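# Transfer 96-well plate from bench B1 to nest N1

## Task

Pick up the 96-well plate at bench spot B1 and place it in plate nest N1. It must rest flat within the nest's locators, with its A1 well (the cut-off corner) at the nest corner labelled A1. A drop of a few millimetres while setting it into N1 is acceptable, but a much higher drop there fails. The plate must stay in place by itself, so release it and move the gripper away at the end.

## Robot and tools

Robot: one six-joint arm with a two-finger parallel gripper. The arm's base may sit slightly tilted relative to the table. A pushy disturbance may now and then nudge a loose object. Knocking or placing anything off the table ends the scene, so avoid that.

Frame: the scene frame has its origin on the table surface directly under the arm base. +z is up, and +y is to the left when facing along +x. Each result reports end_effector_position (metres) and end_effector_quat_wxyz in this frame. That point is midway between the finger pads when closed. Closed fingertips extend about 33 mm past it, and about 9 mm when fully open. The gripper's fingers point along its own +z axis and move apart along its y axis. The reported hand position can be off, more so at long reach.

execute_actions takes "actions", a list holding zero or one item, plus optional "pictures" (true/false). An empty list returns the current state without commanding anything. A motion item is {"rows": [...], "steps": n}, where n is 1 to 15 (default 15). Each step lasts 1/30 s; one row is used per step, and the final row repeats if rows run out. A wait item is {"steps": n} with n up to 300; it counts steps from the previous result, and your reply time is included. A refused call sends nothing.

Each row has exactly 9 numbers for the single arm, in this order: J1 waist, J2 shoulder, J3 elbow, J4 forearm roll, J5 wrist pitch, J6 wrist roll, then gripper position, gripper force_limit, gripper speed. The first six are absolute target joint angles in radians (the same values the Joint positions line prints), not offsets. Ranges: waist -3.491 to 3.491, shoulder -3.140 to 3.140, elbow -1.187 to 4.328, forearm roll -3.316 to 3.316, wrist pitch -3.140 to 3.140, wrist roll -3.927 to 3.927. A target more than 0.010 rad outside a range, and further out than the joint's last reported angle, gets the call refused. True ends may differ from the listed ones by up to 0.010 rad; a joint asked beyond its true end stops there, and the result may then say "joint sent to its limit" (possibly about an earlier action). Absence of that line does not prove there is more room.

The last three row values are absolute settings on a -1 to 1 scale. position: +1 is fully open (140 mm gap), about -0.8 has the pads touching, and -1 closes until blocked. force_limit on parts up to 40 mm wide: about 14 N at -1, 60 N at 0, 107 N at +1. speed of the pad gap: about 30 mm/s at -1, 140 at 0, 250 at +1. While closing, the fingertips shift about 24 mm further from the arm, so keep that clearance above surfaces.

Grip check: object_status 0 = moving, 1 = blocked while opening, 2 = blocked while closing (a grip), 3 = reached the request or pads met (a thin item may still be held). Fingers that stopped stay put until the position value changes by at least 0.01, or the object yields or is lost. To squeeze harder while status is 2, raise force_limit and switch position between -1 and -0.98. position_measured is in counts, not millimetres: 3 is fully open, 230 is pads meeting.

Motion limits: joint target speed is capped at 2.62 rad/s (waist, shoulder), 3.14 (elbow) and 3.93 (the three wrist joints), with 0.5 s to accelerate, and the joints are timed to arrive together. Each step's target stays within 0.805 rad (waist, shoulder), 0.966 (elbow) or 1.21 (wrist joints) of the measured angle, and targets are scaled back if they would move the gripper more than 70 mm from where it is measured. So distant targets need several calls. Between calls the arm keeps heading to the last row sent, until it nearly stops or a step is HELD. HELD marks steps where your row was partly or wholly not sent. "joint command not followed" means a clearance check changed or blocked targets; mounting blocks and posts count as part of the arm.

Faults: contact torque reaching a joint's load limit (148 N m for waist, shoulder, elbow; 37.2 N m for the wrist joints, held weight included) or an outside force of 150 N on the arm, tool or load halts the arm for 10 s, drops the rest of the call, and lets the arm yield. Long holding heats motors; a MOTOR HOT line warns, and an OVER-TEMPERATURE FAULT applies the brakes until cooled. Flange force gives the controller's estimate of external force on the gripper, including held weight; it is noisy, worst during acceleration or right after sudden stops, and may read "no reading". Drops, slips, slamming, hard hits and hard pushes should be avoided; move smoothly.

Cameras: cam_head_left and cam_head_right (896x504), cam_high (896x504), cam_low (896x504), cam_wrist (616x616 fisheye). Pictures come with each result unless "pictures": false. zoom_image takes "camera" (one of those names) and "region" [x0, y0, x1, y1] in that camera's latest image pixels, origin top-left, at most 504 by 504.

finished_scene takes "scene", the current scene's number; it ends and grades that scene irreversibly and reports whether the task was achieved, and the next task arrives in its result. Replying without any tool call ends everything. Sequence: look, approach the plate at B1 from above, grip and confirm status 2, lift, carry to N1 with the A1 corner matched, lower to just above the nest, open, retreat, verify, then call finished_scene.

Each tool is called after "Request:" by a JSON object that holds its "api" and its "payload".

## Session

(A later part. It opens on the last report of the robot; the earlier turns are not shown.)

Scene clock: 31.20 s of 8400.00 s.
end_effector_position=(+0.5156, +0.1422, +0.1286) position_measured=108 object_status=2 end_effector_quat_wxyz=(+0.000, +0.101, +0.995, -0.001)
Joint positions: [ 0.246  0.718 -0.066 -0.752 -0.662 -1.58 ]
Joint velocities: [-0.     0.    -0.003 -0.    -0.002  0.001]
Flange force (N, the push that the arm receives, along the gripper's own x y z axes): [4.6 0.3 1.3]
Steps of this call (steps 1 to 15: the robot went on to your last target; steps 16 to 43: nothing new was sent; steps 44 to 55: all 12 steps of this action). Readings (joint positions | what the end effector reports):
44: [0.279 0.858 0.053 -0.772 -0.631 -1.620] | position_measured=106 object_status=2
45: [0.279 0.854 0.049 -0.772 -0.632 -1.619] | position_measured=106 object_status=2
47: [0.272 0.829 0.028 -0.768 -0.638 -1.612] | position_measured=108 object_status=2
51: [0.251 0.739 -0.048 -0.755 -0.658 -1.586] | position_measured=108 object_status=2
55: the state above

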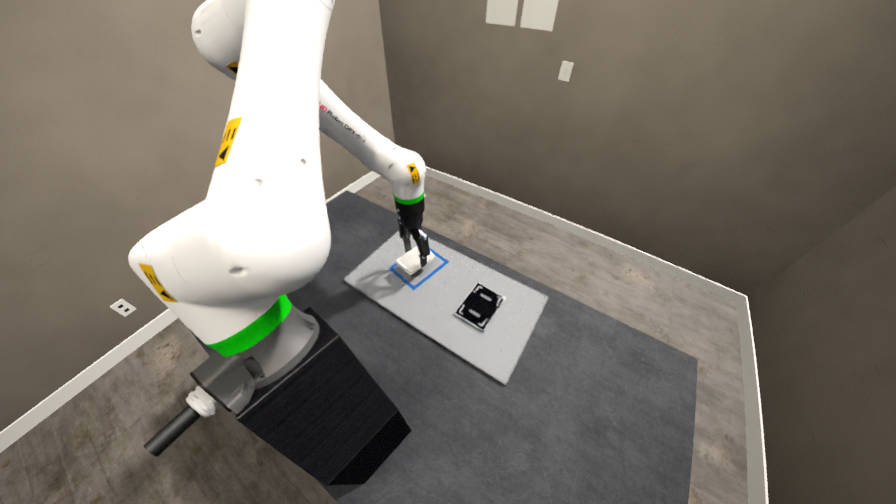

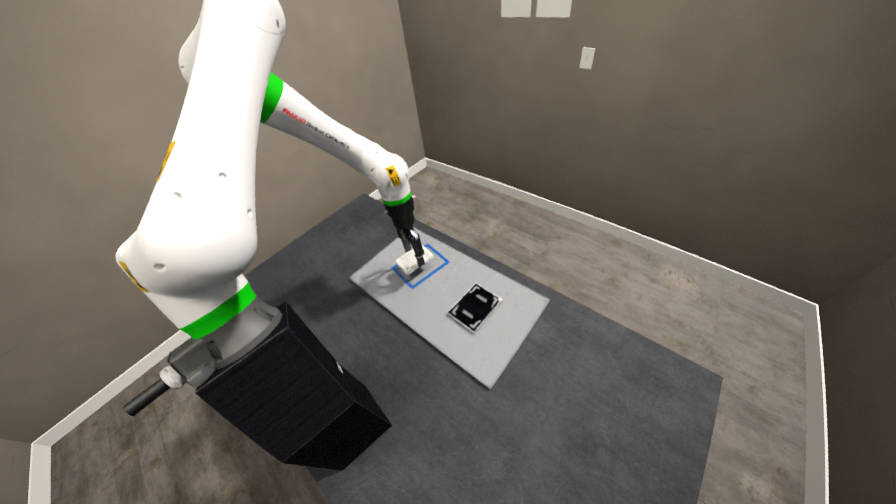

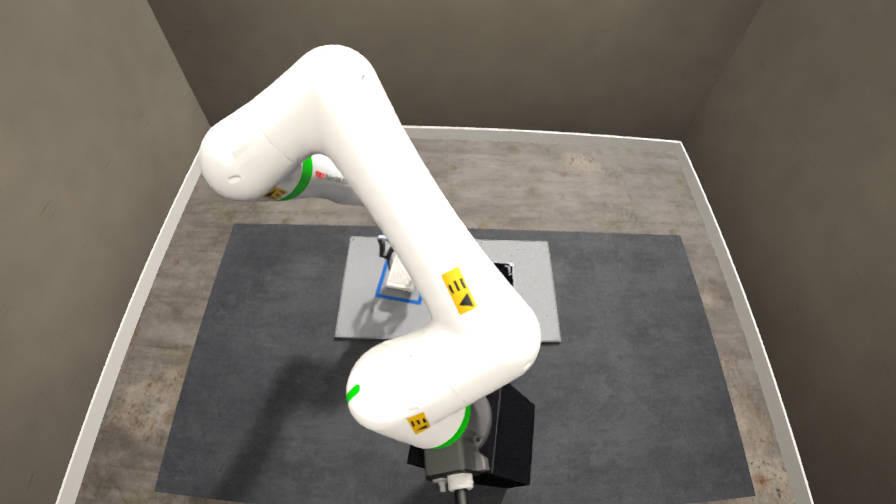

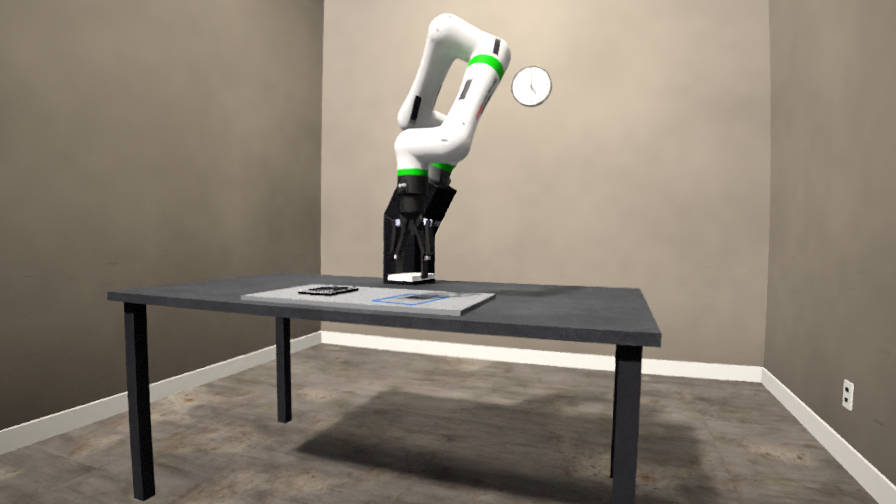

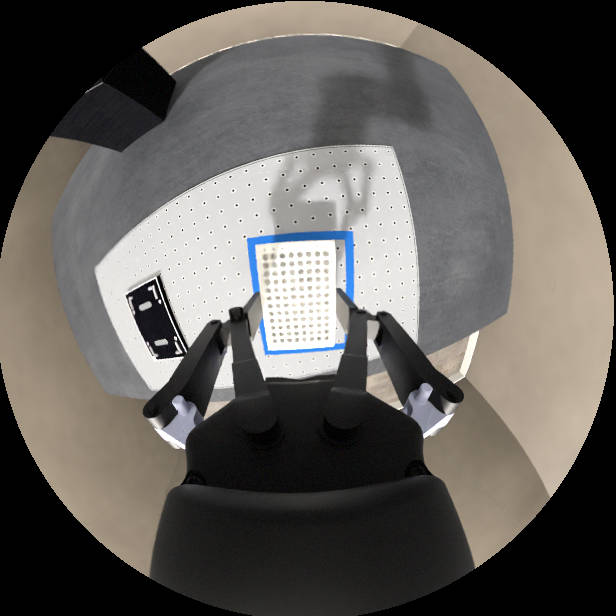

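Request:
{"api": "execute_actions", "payload": {"actions": [{"rows":[[-0.2395,1.0776,0.0747,-0.8147,-0.7277,2.32,-1,-0.4,-0.5]]}], "pictures": false}}

Request:
{"api": "execute_actions", "payload": {"actions": [{"steps":70}]}}

Request:
{"api": "zoom_image", "payload": {"camera": "cam_wrist", "region": [220,210,380,370]}}

Request:
{"api": "zoom_image", "payload": {"camera": "cam_low", "region": [285,260,370,305]}}

Scene clock: 34.20 s of 8400.00 s.
end_effector_position=(+0.5281, +0.0072, +0.1180) position_measured=108 object_status=2 end_effector_quat_wxyz=(-0.002, -0.098, +0.995, -0.009)
Joint positions: [ 0.029  0.878 -0.003 -0.78  -0.692 -0.928]
Joint velocities: [-0.513  0.381  0.149 -0.067 -0.068  2.036]
Flange force (N, the push that the arm receives, along the gripper's own x y z axes): [3.1 1.5 -2.0]
Steps of this call (steps 1 to 15: the robot went on to your last target; steps 16 to 75: nothing new was sent; steps 76 to 90: all 15 steps of this action). Readings (joint positions | what the end effector reports):
76: [0.245 0.718 -0.066 -0.751 -0.663 -1.579] | position_measured=108 object_status=2
77: [0.243 0.720 -0.066 -0.752 -0.663 -1.573] | position_measured=108 object_status=2
79: [0.228 0.731 -0.061 -0.754 -0.665 -1.535] | position_measured=107 object_status=2
83: [0.159 0.782 -0.041 -0.763 -0.674 -1.359] | position_measured=108 object_status=2
90: the state above

Scene clock: 36.53 s of 8400.00 s.
end_effector_position=(+0.4997, -0.1492, +0.1054) position_measured=108 object_status=2 end_effector_quat_wxyz=(+0.001, +1.000, -0.009, -0.000)
Joint positions: [-0.24   1.078  0.075 -0.815 -0.728  2.32 ]
Joint velocities: [-0.     0.    -0.    -0.    -0.001  0.001]
Flange force (N, the push that the arm receives, along the gripper's own x y z axes): [-3.7 -2.2 -1.3]
Steps of this call (steps 1 to 60: the robot went on to your last target; steps 61 to 70: nothing new was sent). Readings (joint positions | what the end effector reports):
1: [0.012 0.891 0.002 -0.782 -0.694 -0.857] | position_measured=107 object_status=2
2: [-0.005 0.904 0.007 -0.784 -0.696 -0.783] | position_measured=107 object_status=2
4: [-0.038 0.928 0.016 -0.788 -0.701 -0.625] | position_measured=108 object_status=2
8: [-0.098 0.972 0.033 -0.796 -0.709 -0.264] | position_measured=108 object_status=2
70: the state above
The arm was judged still, so your last target was given up. Only a new action makes it travel on or press farther. Fingers that are still opening or closing keep moving.

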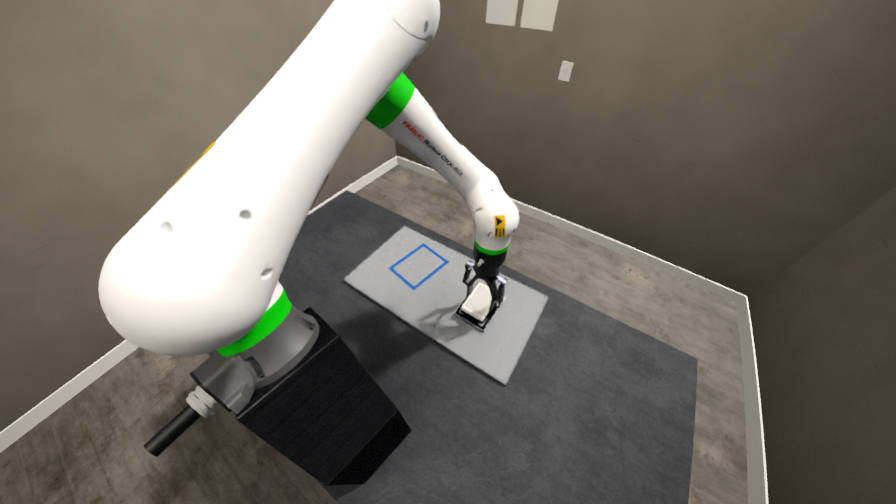

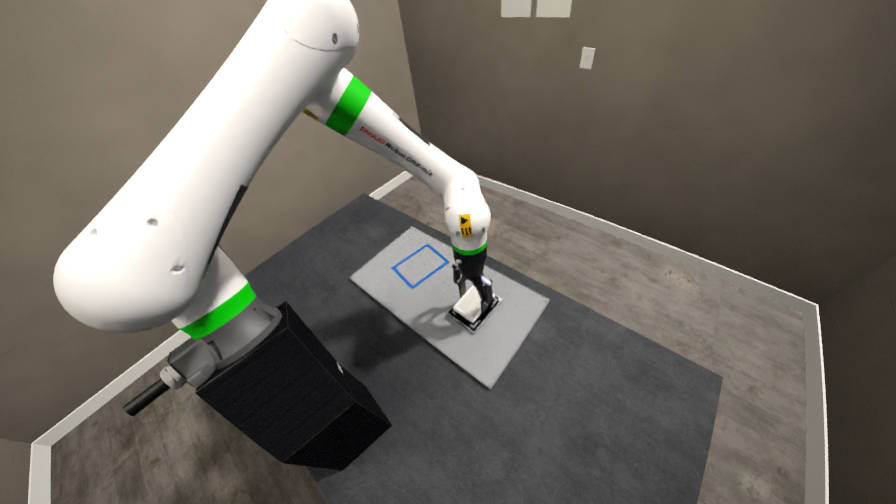

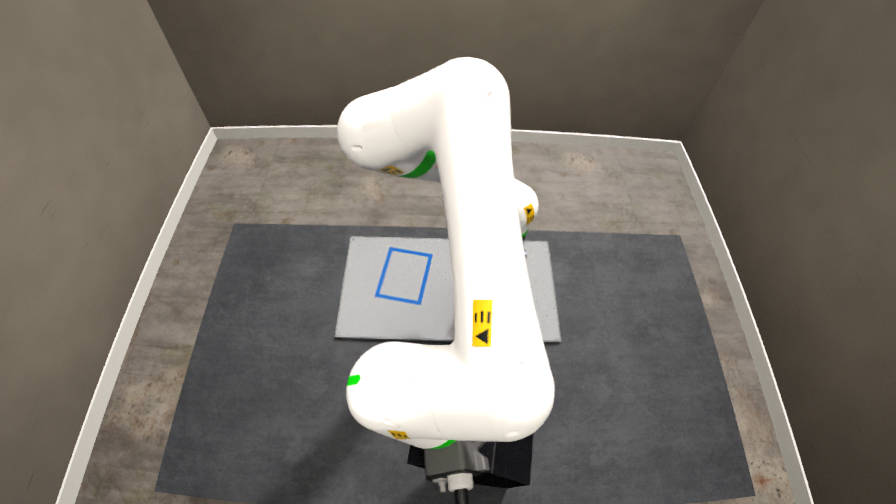

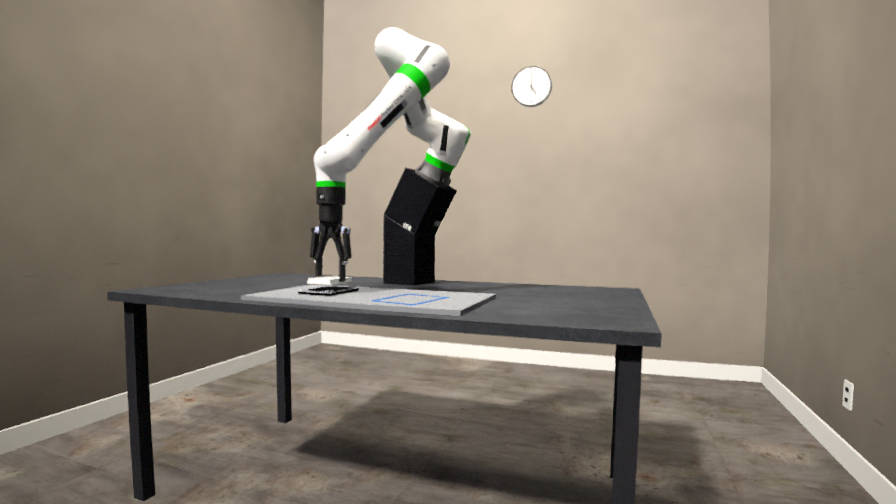

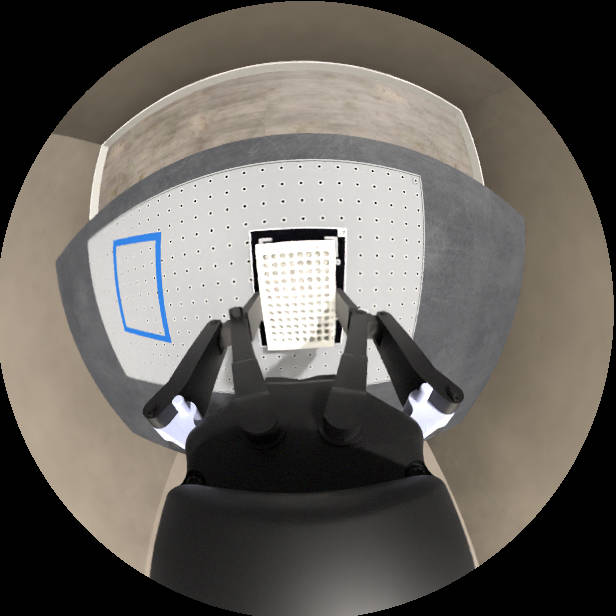

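Region (220, 210, 380, 370) of cam_wrist's 616x616 image, scaled by 3.150, with more detail than that image has.

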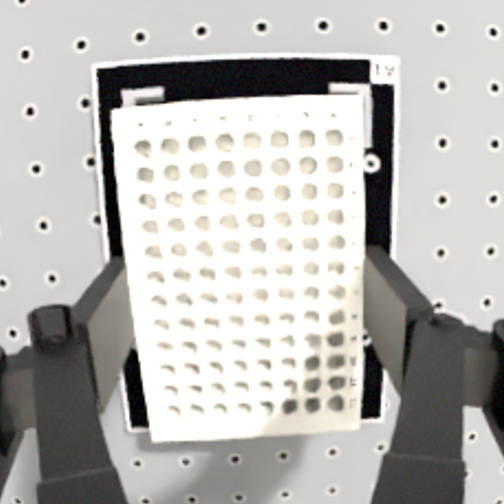

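Region (285, 260, 370, 305) of cam_low's 896x504 image, scaled by 5.929, with more detail than that image has; it fills the top 267 rows of this view, and the rest is white.

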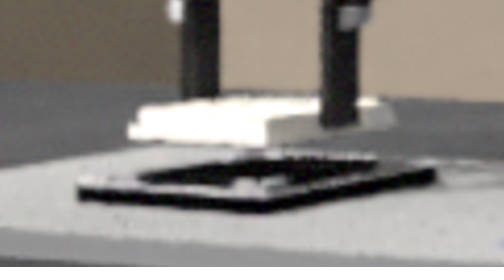

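Request:
{"api": "execute_actions", "payload": {"actions": [{"rows":[[-0.2323,1.1022,0.0891,-0.8262,-0.7179,2.294,-1,-0.4,-0.5]],"steps":10}]}}

Request:
{"api": "zoom_image", "payload": {"camera": "cam_wrist", "region": [225,220,365,360]}}

Request:
{"api": "zoom_image", "payload": {"camera": "cam_low", "region": [285,260,370,305]}}

Scene clock: 42.93 s of 8400.00 s.
end_effector_position=(+0.4996, -0.1504, +0.0934) position_measured=108 object_status=2 end_effector_quat_wxyz=(+0.001, +1.000, -0.026, -0.000)
Joint positions: [-0.232  1.102  0.089 -0.826 -0.718  2.294]
Joint velocities: [ 0.    -0.    -0.     0.     0.    -0.001]
Flange force (N, the push that the arm receives, along the gripper's own x y z axes): [-3.4 -2.7 -0.7]
Steps of this call (steps 1 to 90: nothing new was sent; then 3.07 s passed at rest; steps 91 to 100: all 10 steps of this action). Readings (joint positions | what the end effector reports):
91: [-0.240 1.078 0.075 -0.815 -0.728 2.320] | position_measured=108 object_status=2
92: [-0.239 1.082 0.077 -0.816 -0.726 2.316] | position_measured=107 object_status=2
94: [-0.234 1.098 0.087 -0.824 -0.720 2.299] | position_measured=108 object_status=2
98: [-0.232 1.102 0.089 -0.826 -0.718 2.294] | position_measured=108 object_status=2
100: the state above

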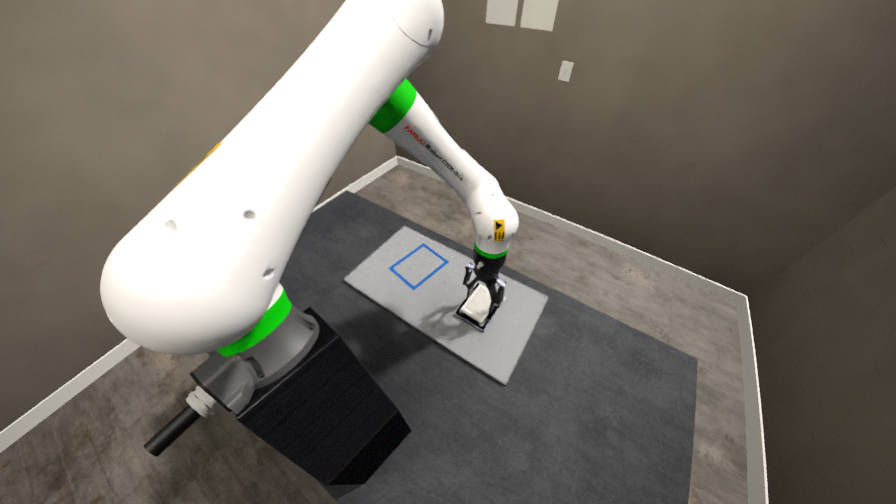

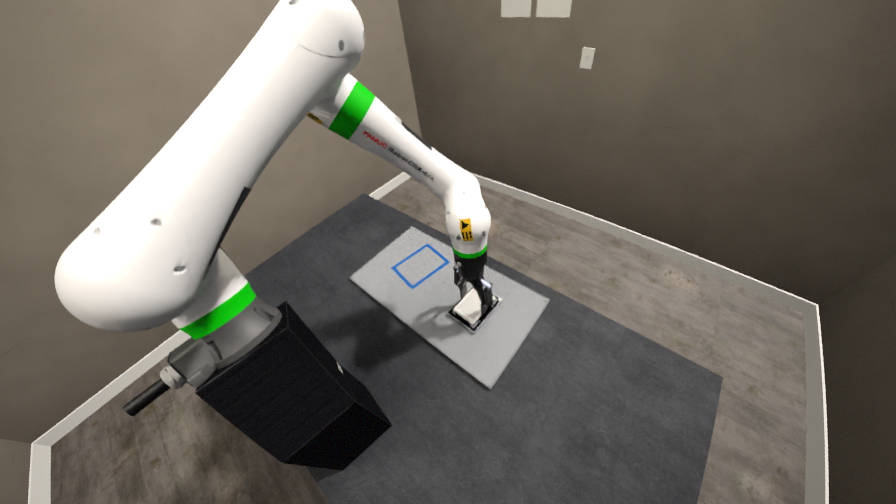

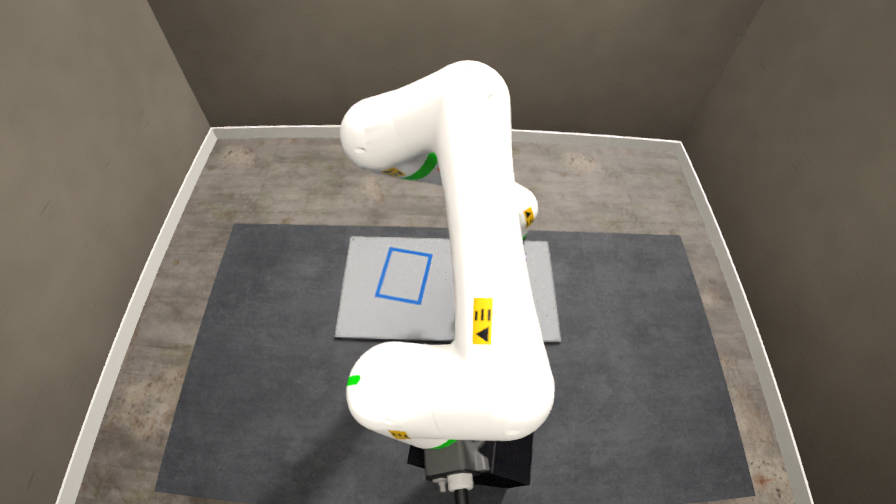

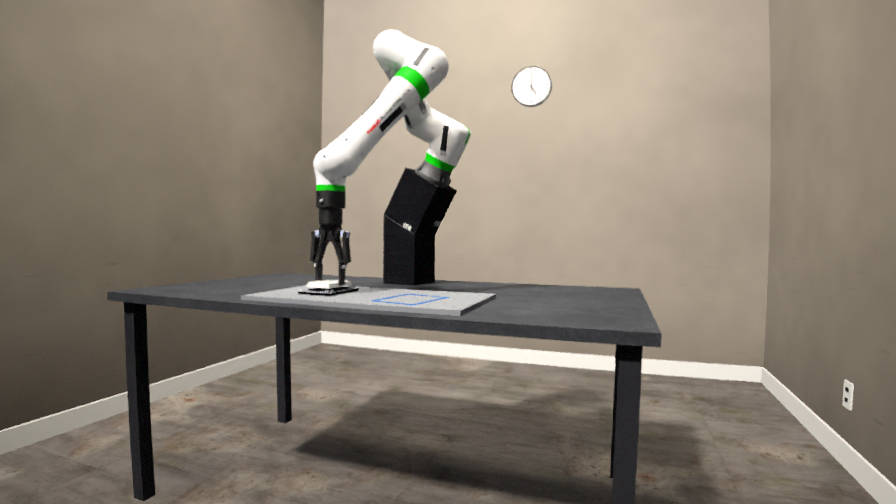

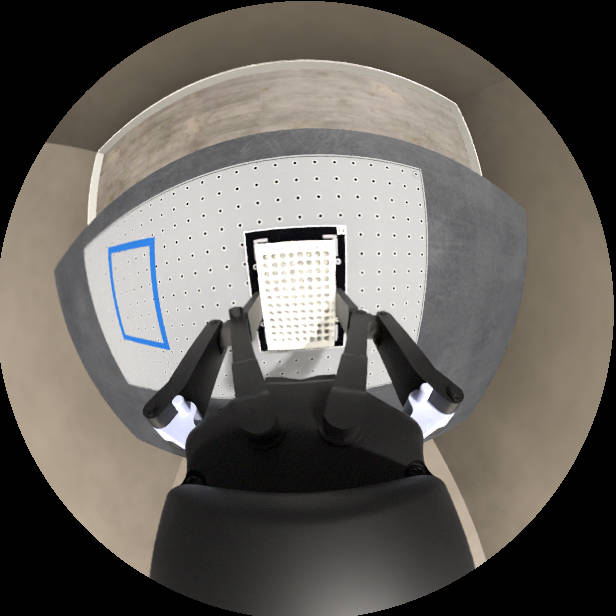

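Region (225, 220, 365, 360) of cam_wrist's 616x616 image, scaled by 3.600, with more detail than that image has.

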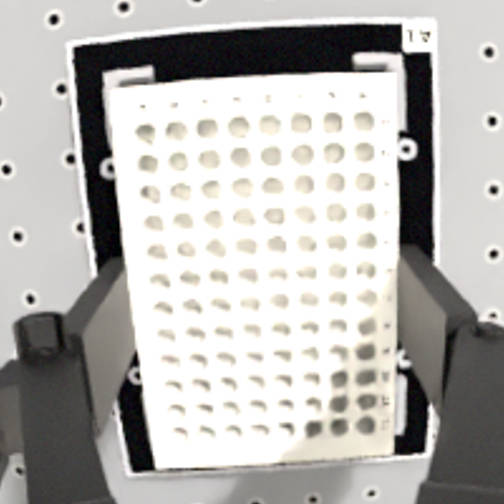

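Region (285, 260, 370, 305) of cam_low's 896x504 image, scaled by 5.929, with more detail than that image has; it fills the top 267 rows of this view, and the rest is white.

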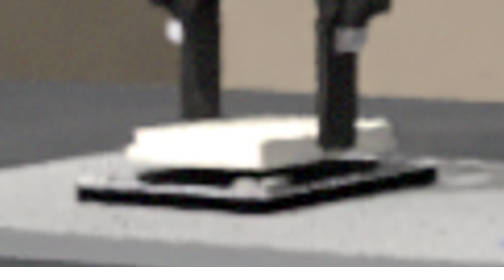

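Yaw +0.008, y −0.5 mm, down 6 mm.

Request:
{"api": "execute_actions", "payload": {"actions": [{"rows":[[-0.2286,1.1145,0.0964,-0.8319,-0.713,2.3055,-1,-0.4,-0.5]],"steps":10}]}}

Request:
{"api": "zoom_image", "payload": {"camera": "cam_wrist", "region": [225,220,365,360]}}

Request:
{"api": "zoom_image", "payload": {"camera": "cam_low", "region": [285,260,370,305]}}

Scene clock: 45.83 s of 8400.00 s.
end_effector_position=(+0.4995, -0.1510, +0.0874) position_measured=108 object_status=2 end_effector_quat_wxyz=(+0.001, +1.000, -0.022, -0.000)
Joint positions: [-0.229  1.114  0.096 -0.832 -0.713  2.305]
Joint velocities: [ 0.     0.    -0.     0.    -0.    -0.001]
Flange force (N, the push that the arm receives, along the gripper's own x y z axes): [-4.2 -2.0 -1.1]
Steps of this call (steps 1 to 15: the robot went on to your last target; steps 16 to 77: nothing new was sent; steps 78 to 87: all 10 steps of this action). Readings (joint positions | what the end effector reports):
78: [-0.232 1.102 0.089 -0.826 -0.718 2.294] | position_measured=108 object_status=2
79: [-0.231 1.106 0.092 -0.828 -0.716 2.297] | position_measured=107 object_status=2
81: [-0.229 1.114 0.096 -0.832 -0.713 2.304] | position_measured=108 object_status=2
85: [-0.229 1.114 0.096 -0.832 -0.713 2.305] | position_measured=107 object_status=2
87: the state above

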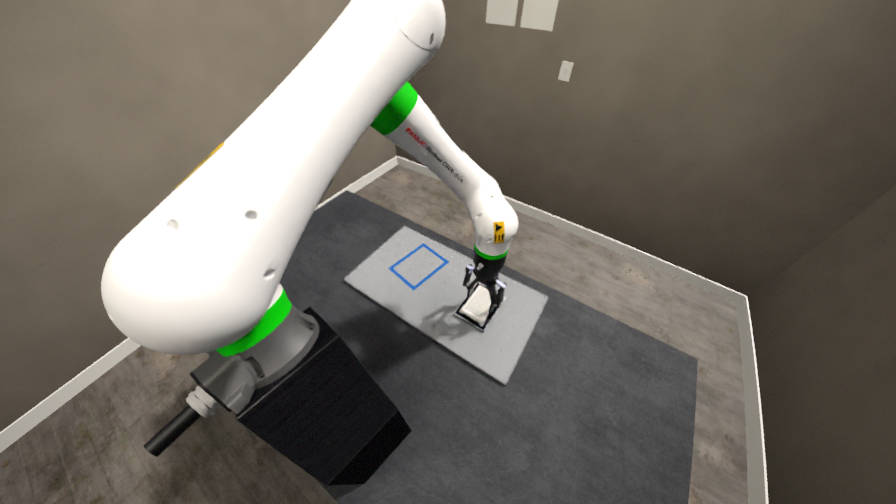

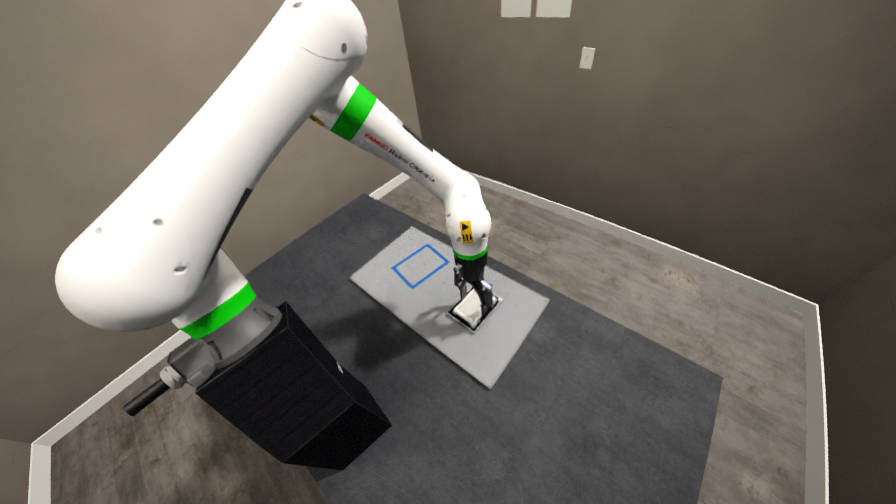

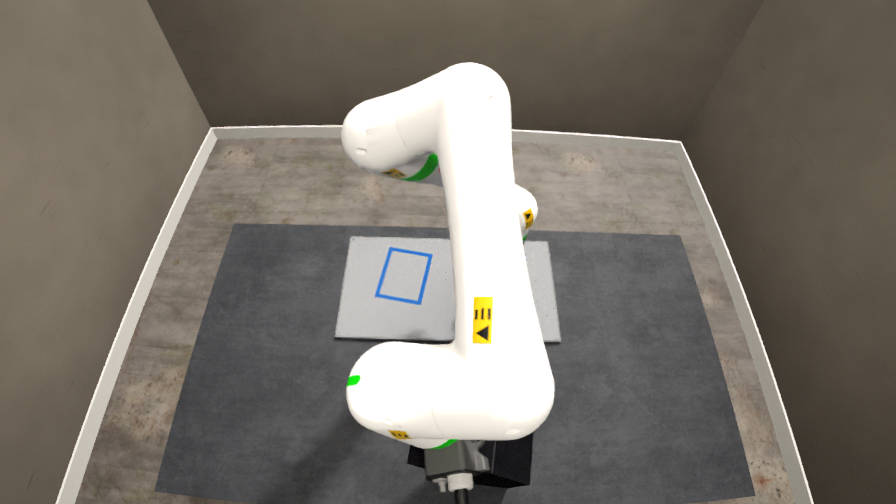

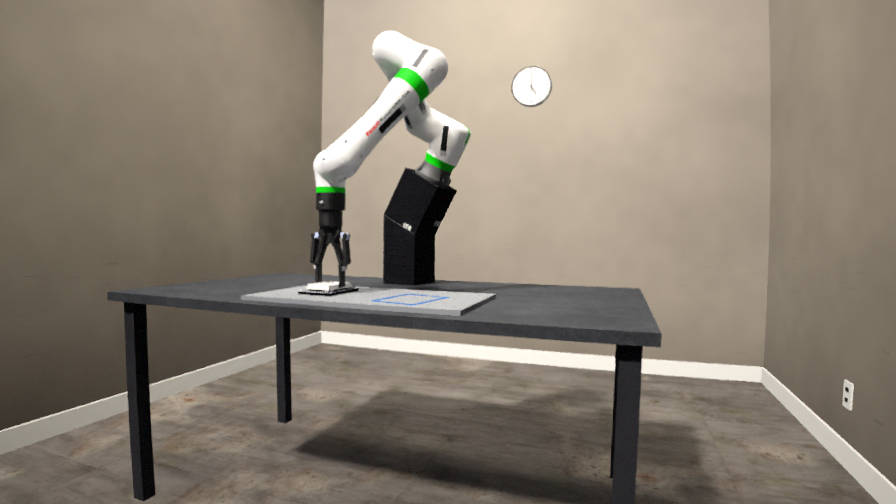

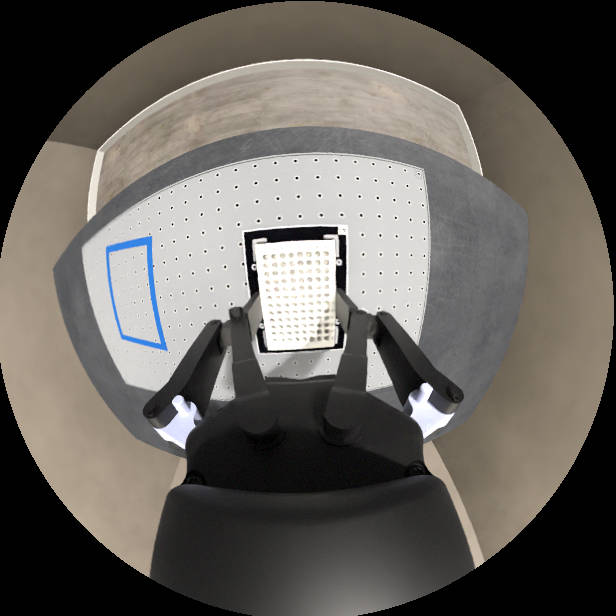

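Region (225, 220, 365, 360) of cam_wrist's 616x616 image, scaled by 3.600, with more detail than that image has.

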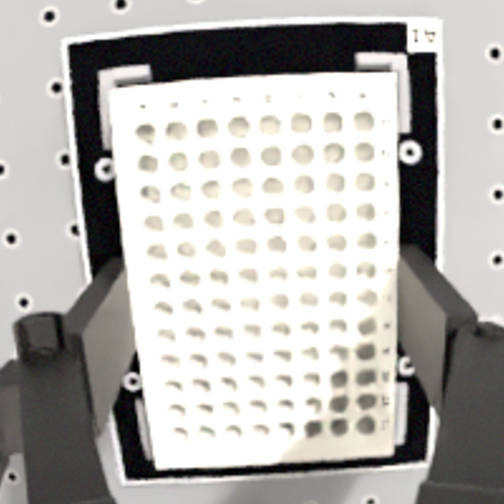

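Region (285, 260, 370, 305) of cam_low's 896x504 image, scaled by 5.929, with more detail than that image has; it fills the top 267 rows of this view, and the rest is white.

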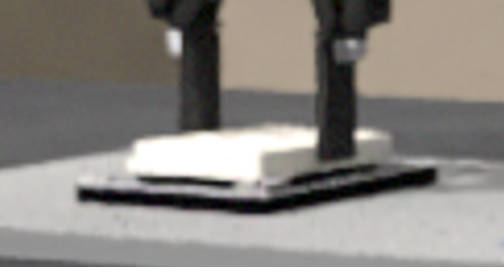

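x +0.5 mm, down 3 mm.

Request:
{"api": "execute_actions", "payload": {"actions": [{"rows":[[-0.2263,1.1208,0.1011,-0.8342,-0.711,2.306,-1,-0.4,-0.5]],"steps":10}], "pictures": false}}

Scene clock: 47.33 s of 8400.00 s.
end_effector_position=(+0.4999, -0.1511, +0.0844) position_measured=108 object_status=2 end_effector_quat_wxyz=(+0.001, +1.000, -0.022, -0.000)
Joint positions: [-0.226  1.121  0.101 -0.834 -0.711  2.306]
Joint velocities: [ 0.     0.    -0.     0.    -0.001  0.   ]
Flange force (N, the push that the arm receives, along the gripper's own x y z axes): [-3.2 -2.4 -1.1]
Steps of this call (steps 1 to 15: the robot went on to your last target; steps 16 to 35: nothing new was sent; steps 36 to 45: all 10 steps of this action). Readings (joint positions | what the end effector reports):
36: [-0.228 1.115 0.097 -0.832 -0.713 2.306] | position_measured=107 object_status=2
37: [-0.228 1.117 0.099 -0.833 -0.712 2.306] | position_measured=108 object_status=2
39: [-0.226 1.121 0.101 -0.834 -0.711 2.306] | position_measured=108 object_status=2
43: [-0.226 1.121 0.101 -0.834 -0.711 2.306] | position_measured=108 object_status=2
45: the state above

Request:
{"api": "execute_actions", "payload": {"actions": [{"rows":[[-0.2248,1.1247,0.1034,-0.8362,-0.7093,2.307,-1,-0.4,-0.5]],"steps":10}], "pictures": false}}

Request:
{"api": "execute_actions", "payload": {"actions": [{"rows":[[-0.2248,1.1247,0.1034,-0.8362,-0.7093,2.307,1,-0.4,0]],"steps":8}], "pictures": false}}

Request:
{"api": "execute_actions", "payload": {"actions": [{"rows":[[-0.316,0.893,-0.02,-0.716,-0.812,2.25,1,-0.4,0]]}]}}

Request:
{"api": "zoom_image", "payload": {"camera": "cam_wrist", "region": [240,215,360,335]}}

Request:
{"api": "zoom_image", "payload": {"camera": "cam_low", "region": [285,260,370,305]}}

Request:
{"api": "zoom_image", "payload": {"camera": "cam_head_right", "region": [430,270,520,345]}}

Scene clock: 52.30 s of 8400.00 s.
end_effector_position=(+0.5000, -0.1511, +0.0825) position_measured=107 object_status=2 end_effector_quat_wxyz=(+0.001, +1.000, -0.022, -0.000)
Joint positions: [-0.225  1.125  0.103 -0.836 -0.709  2.307]
Joint velocities: [ 0.     0.001 -0.    -0.     0.    -0.001]
Flange force (N, the push that the arm receives, along the gripper's own x y z axes): [-8.8 -9.8 -51.7]
Steps of this call (steps 1 to 15: the robot went on to your last target; steps 16 to 90: nothing new was sent; then 1.63 s passed at rest; steps 91 to 100: all 10 steps of this action). Readings (joint positions | what the end effector reports):
91: [-0.226 1.121 0.101 -0.834 -0.711 2.306] | position_measured=108 object_status=2
92: [-0.226 1.123 0.102 -0.835 -0.710 2.307] | position_measured=108 object_status=2
94: [-0.225 1.124 0.103 -0.836 -0.710 2.307] | position_measured=107 object_status=2
98: [-0.225 1.124 0.103 -0.836 -0.709 2.307] | position_measured=107 object_status=2
100: the state above

Scene clock: 52.57 s of 8400.00 s.
end_effector_position=(+0.4997, -0.1511, +0.0822) position_measured=57 object_status=0 end_effector_quat_wxyz=(+0.001, +1.000, -0.022, -0.000)
Joint positions: [-0.225  1.125  0.103 -0.836 -0.709  2.307]
Joint velocities: [-0.    -0.004 -0.001  0.001 -0.003  0.   ]
Flange force (N, the push that the arm receives, along the gripper's own x y z axes): [-2.2 -3.5 -2.5]
Steps of this call (steps 1 to 8: all 8 steps of this action). Readings (joint positions | what the end effector reports):
1: [-0.225 1.125 0.103 -0.836 -0.709 2.307] | position_measured=107 object_status=0
2: [-0.225 1.125 0.103 -0.836 -0.709 2.307] | position_measured=107 object_status=0
4: [-0.225 1.125 0.103 -0.837 -0.709 2.307] | position_measured=88 object_status=0
8: the state above

Scene clock: 53.07 s of 8400.00 s.
end_effector_position=(+0.4964, -0.1533, +0.2020) position_measured=3 object_status=3 end_effector_quat_wxyz=(+0.005, +1.000, -0.020, +0.003)
Joint positions: [-0.316  0.893 -0.02  -0.716 -0.812  2.25 ]
Joint velocities: [ 0.    -0.    -0.006  0.001 -0.004 -0.001]
Flange force (N, the push that the arm receives, along the gripper's own x y z axes): [-6.4 -3.3 -4.2]
Steps of this call (steps 1 to 15: all 15 steps of this action). Readings (joint positions | what the end effector reports):
1: [-0.225 1.125 0.103 -0.836 -0.709 2.307] | position_measured=50 object_status=0
2: [-0.226 1.121 0.101 -0.834 -0.711 2.307] | position_measured=42 object_status=0
4: [-0.236 1.095 0.088 -0.821 -0.722 2.300] | position_measured=27 object_status=0
8: [-0.278 0.989 0.032 -0.766 -0.769 2.274] | position_measured=3 object_status=0
15: the state above

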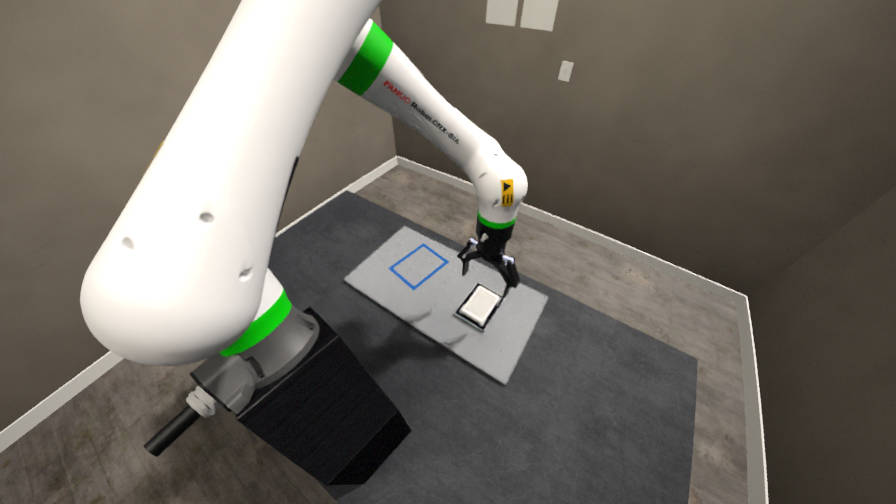

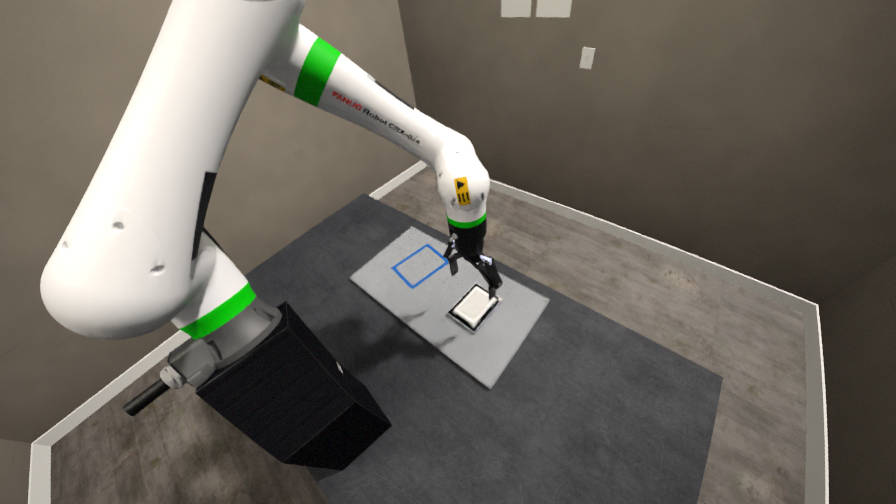

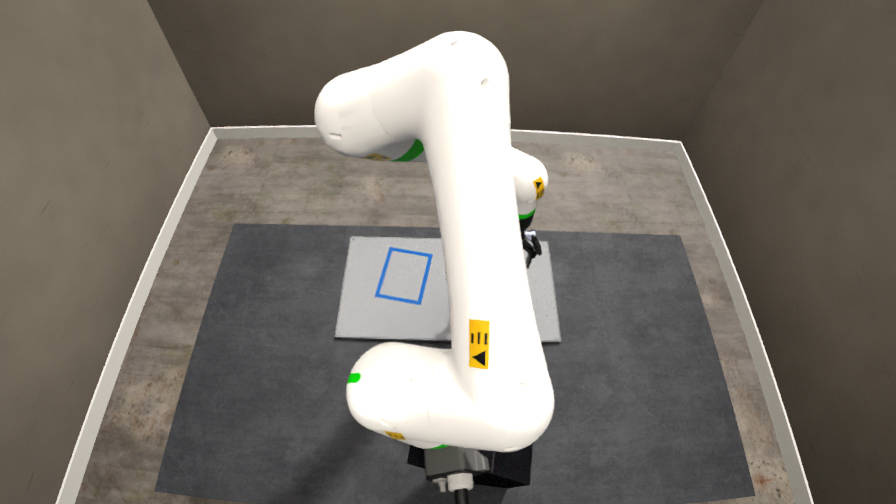

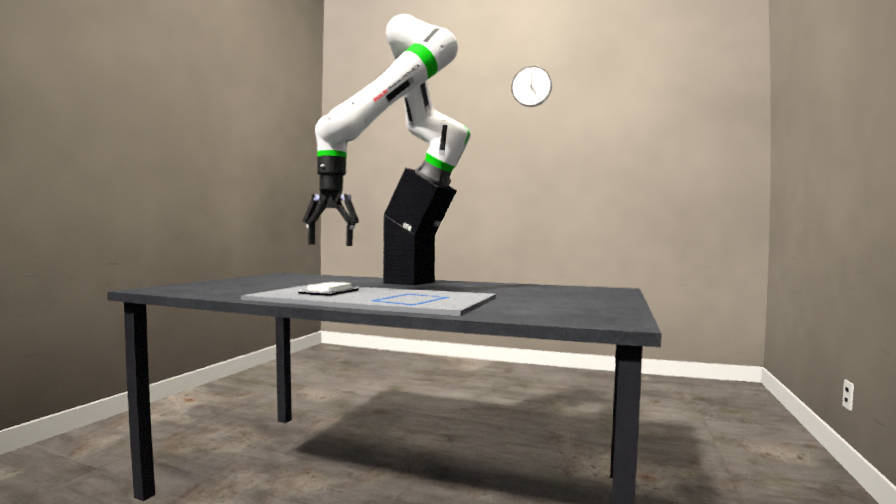

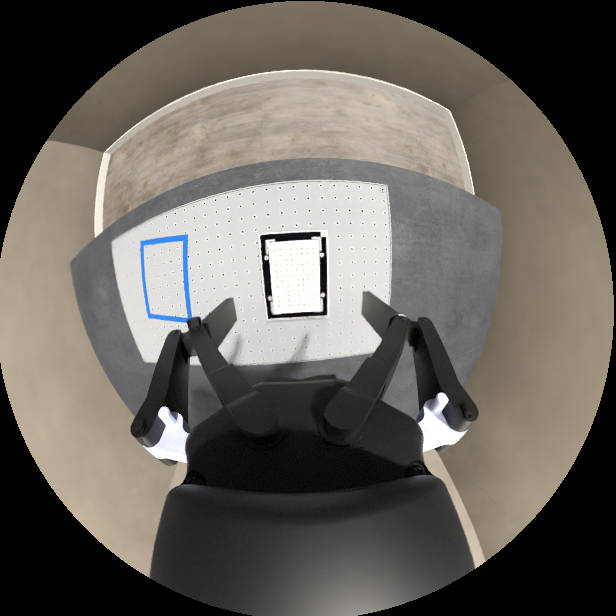

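Region (240, 215, 360, 335) of cam_wrist's 616x616 image, scaled by 4.200, with more detail than that image has.

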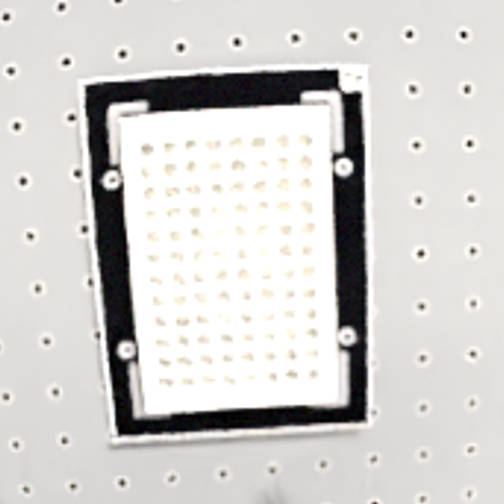

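Region (285, 260, 370, 305) of cam_low's 896x504 image, scaled by 5.929, with more detail than that image has; it fills the top 267 rows of this view, and the rest is white.

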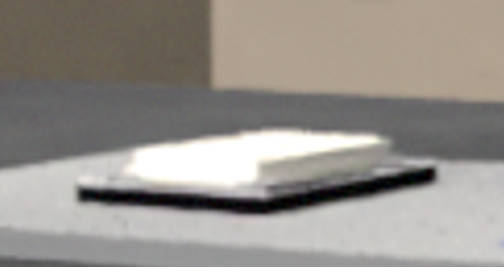

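Region (430, 270, 520, 345) of cam_head_right's 896x504 image, scaled by 5.600, with more detail than that image has.

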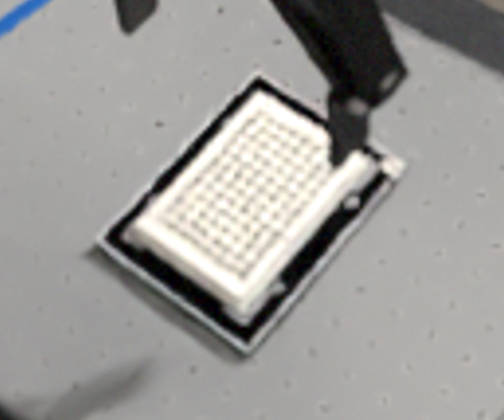

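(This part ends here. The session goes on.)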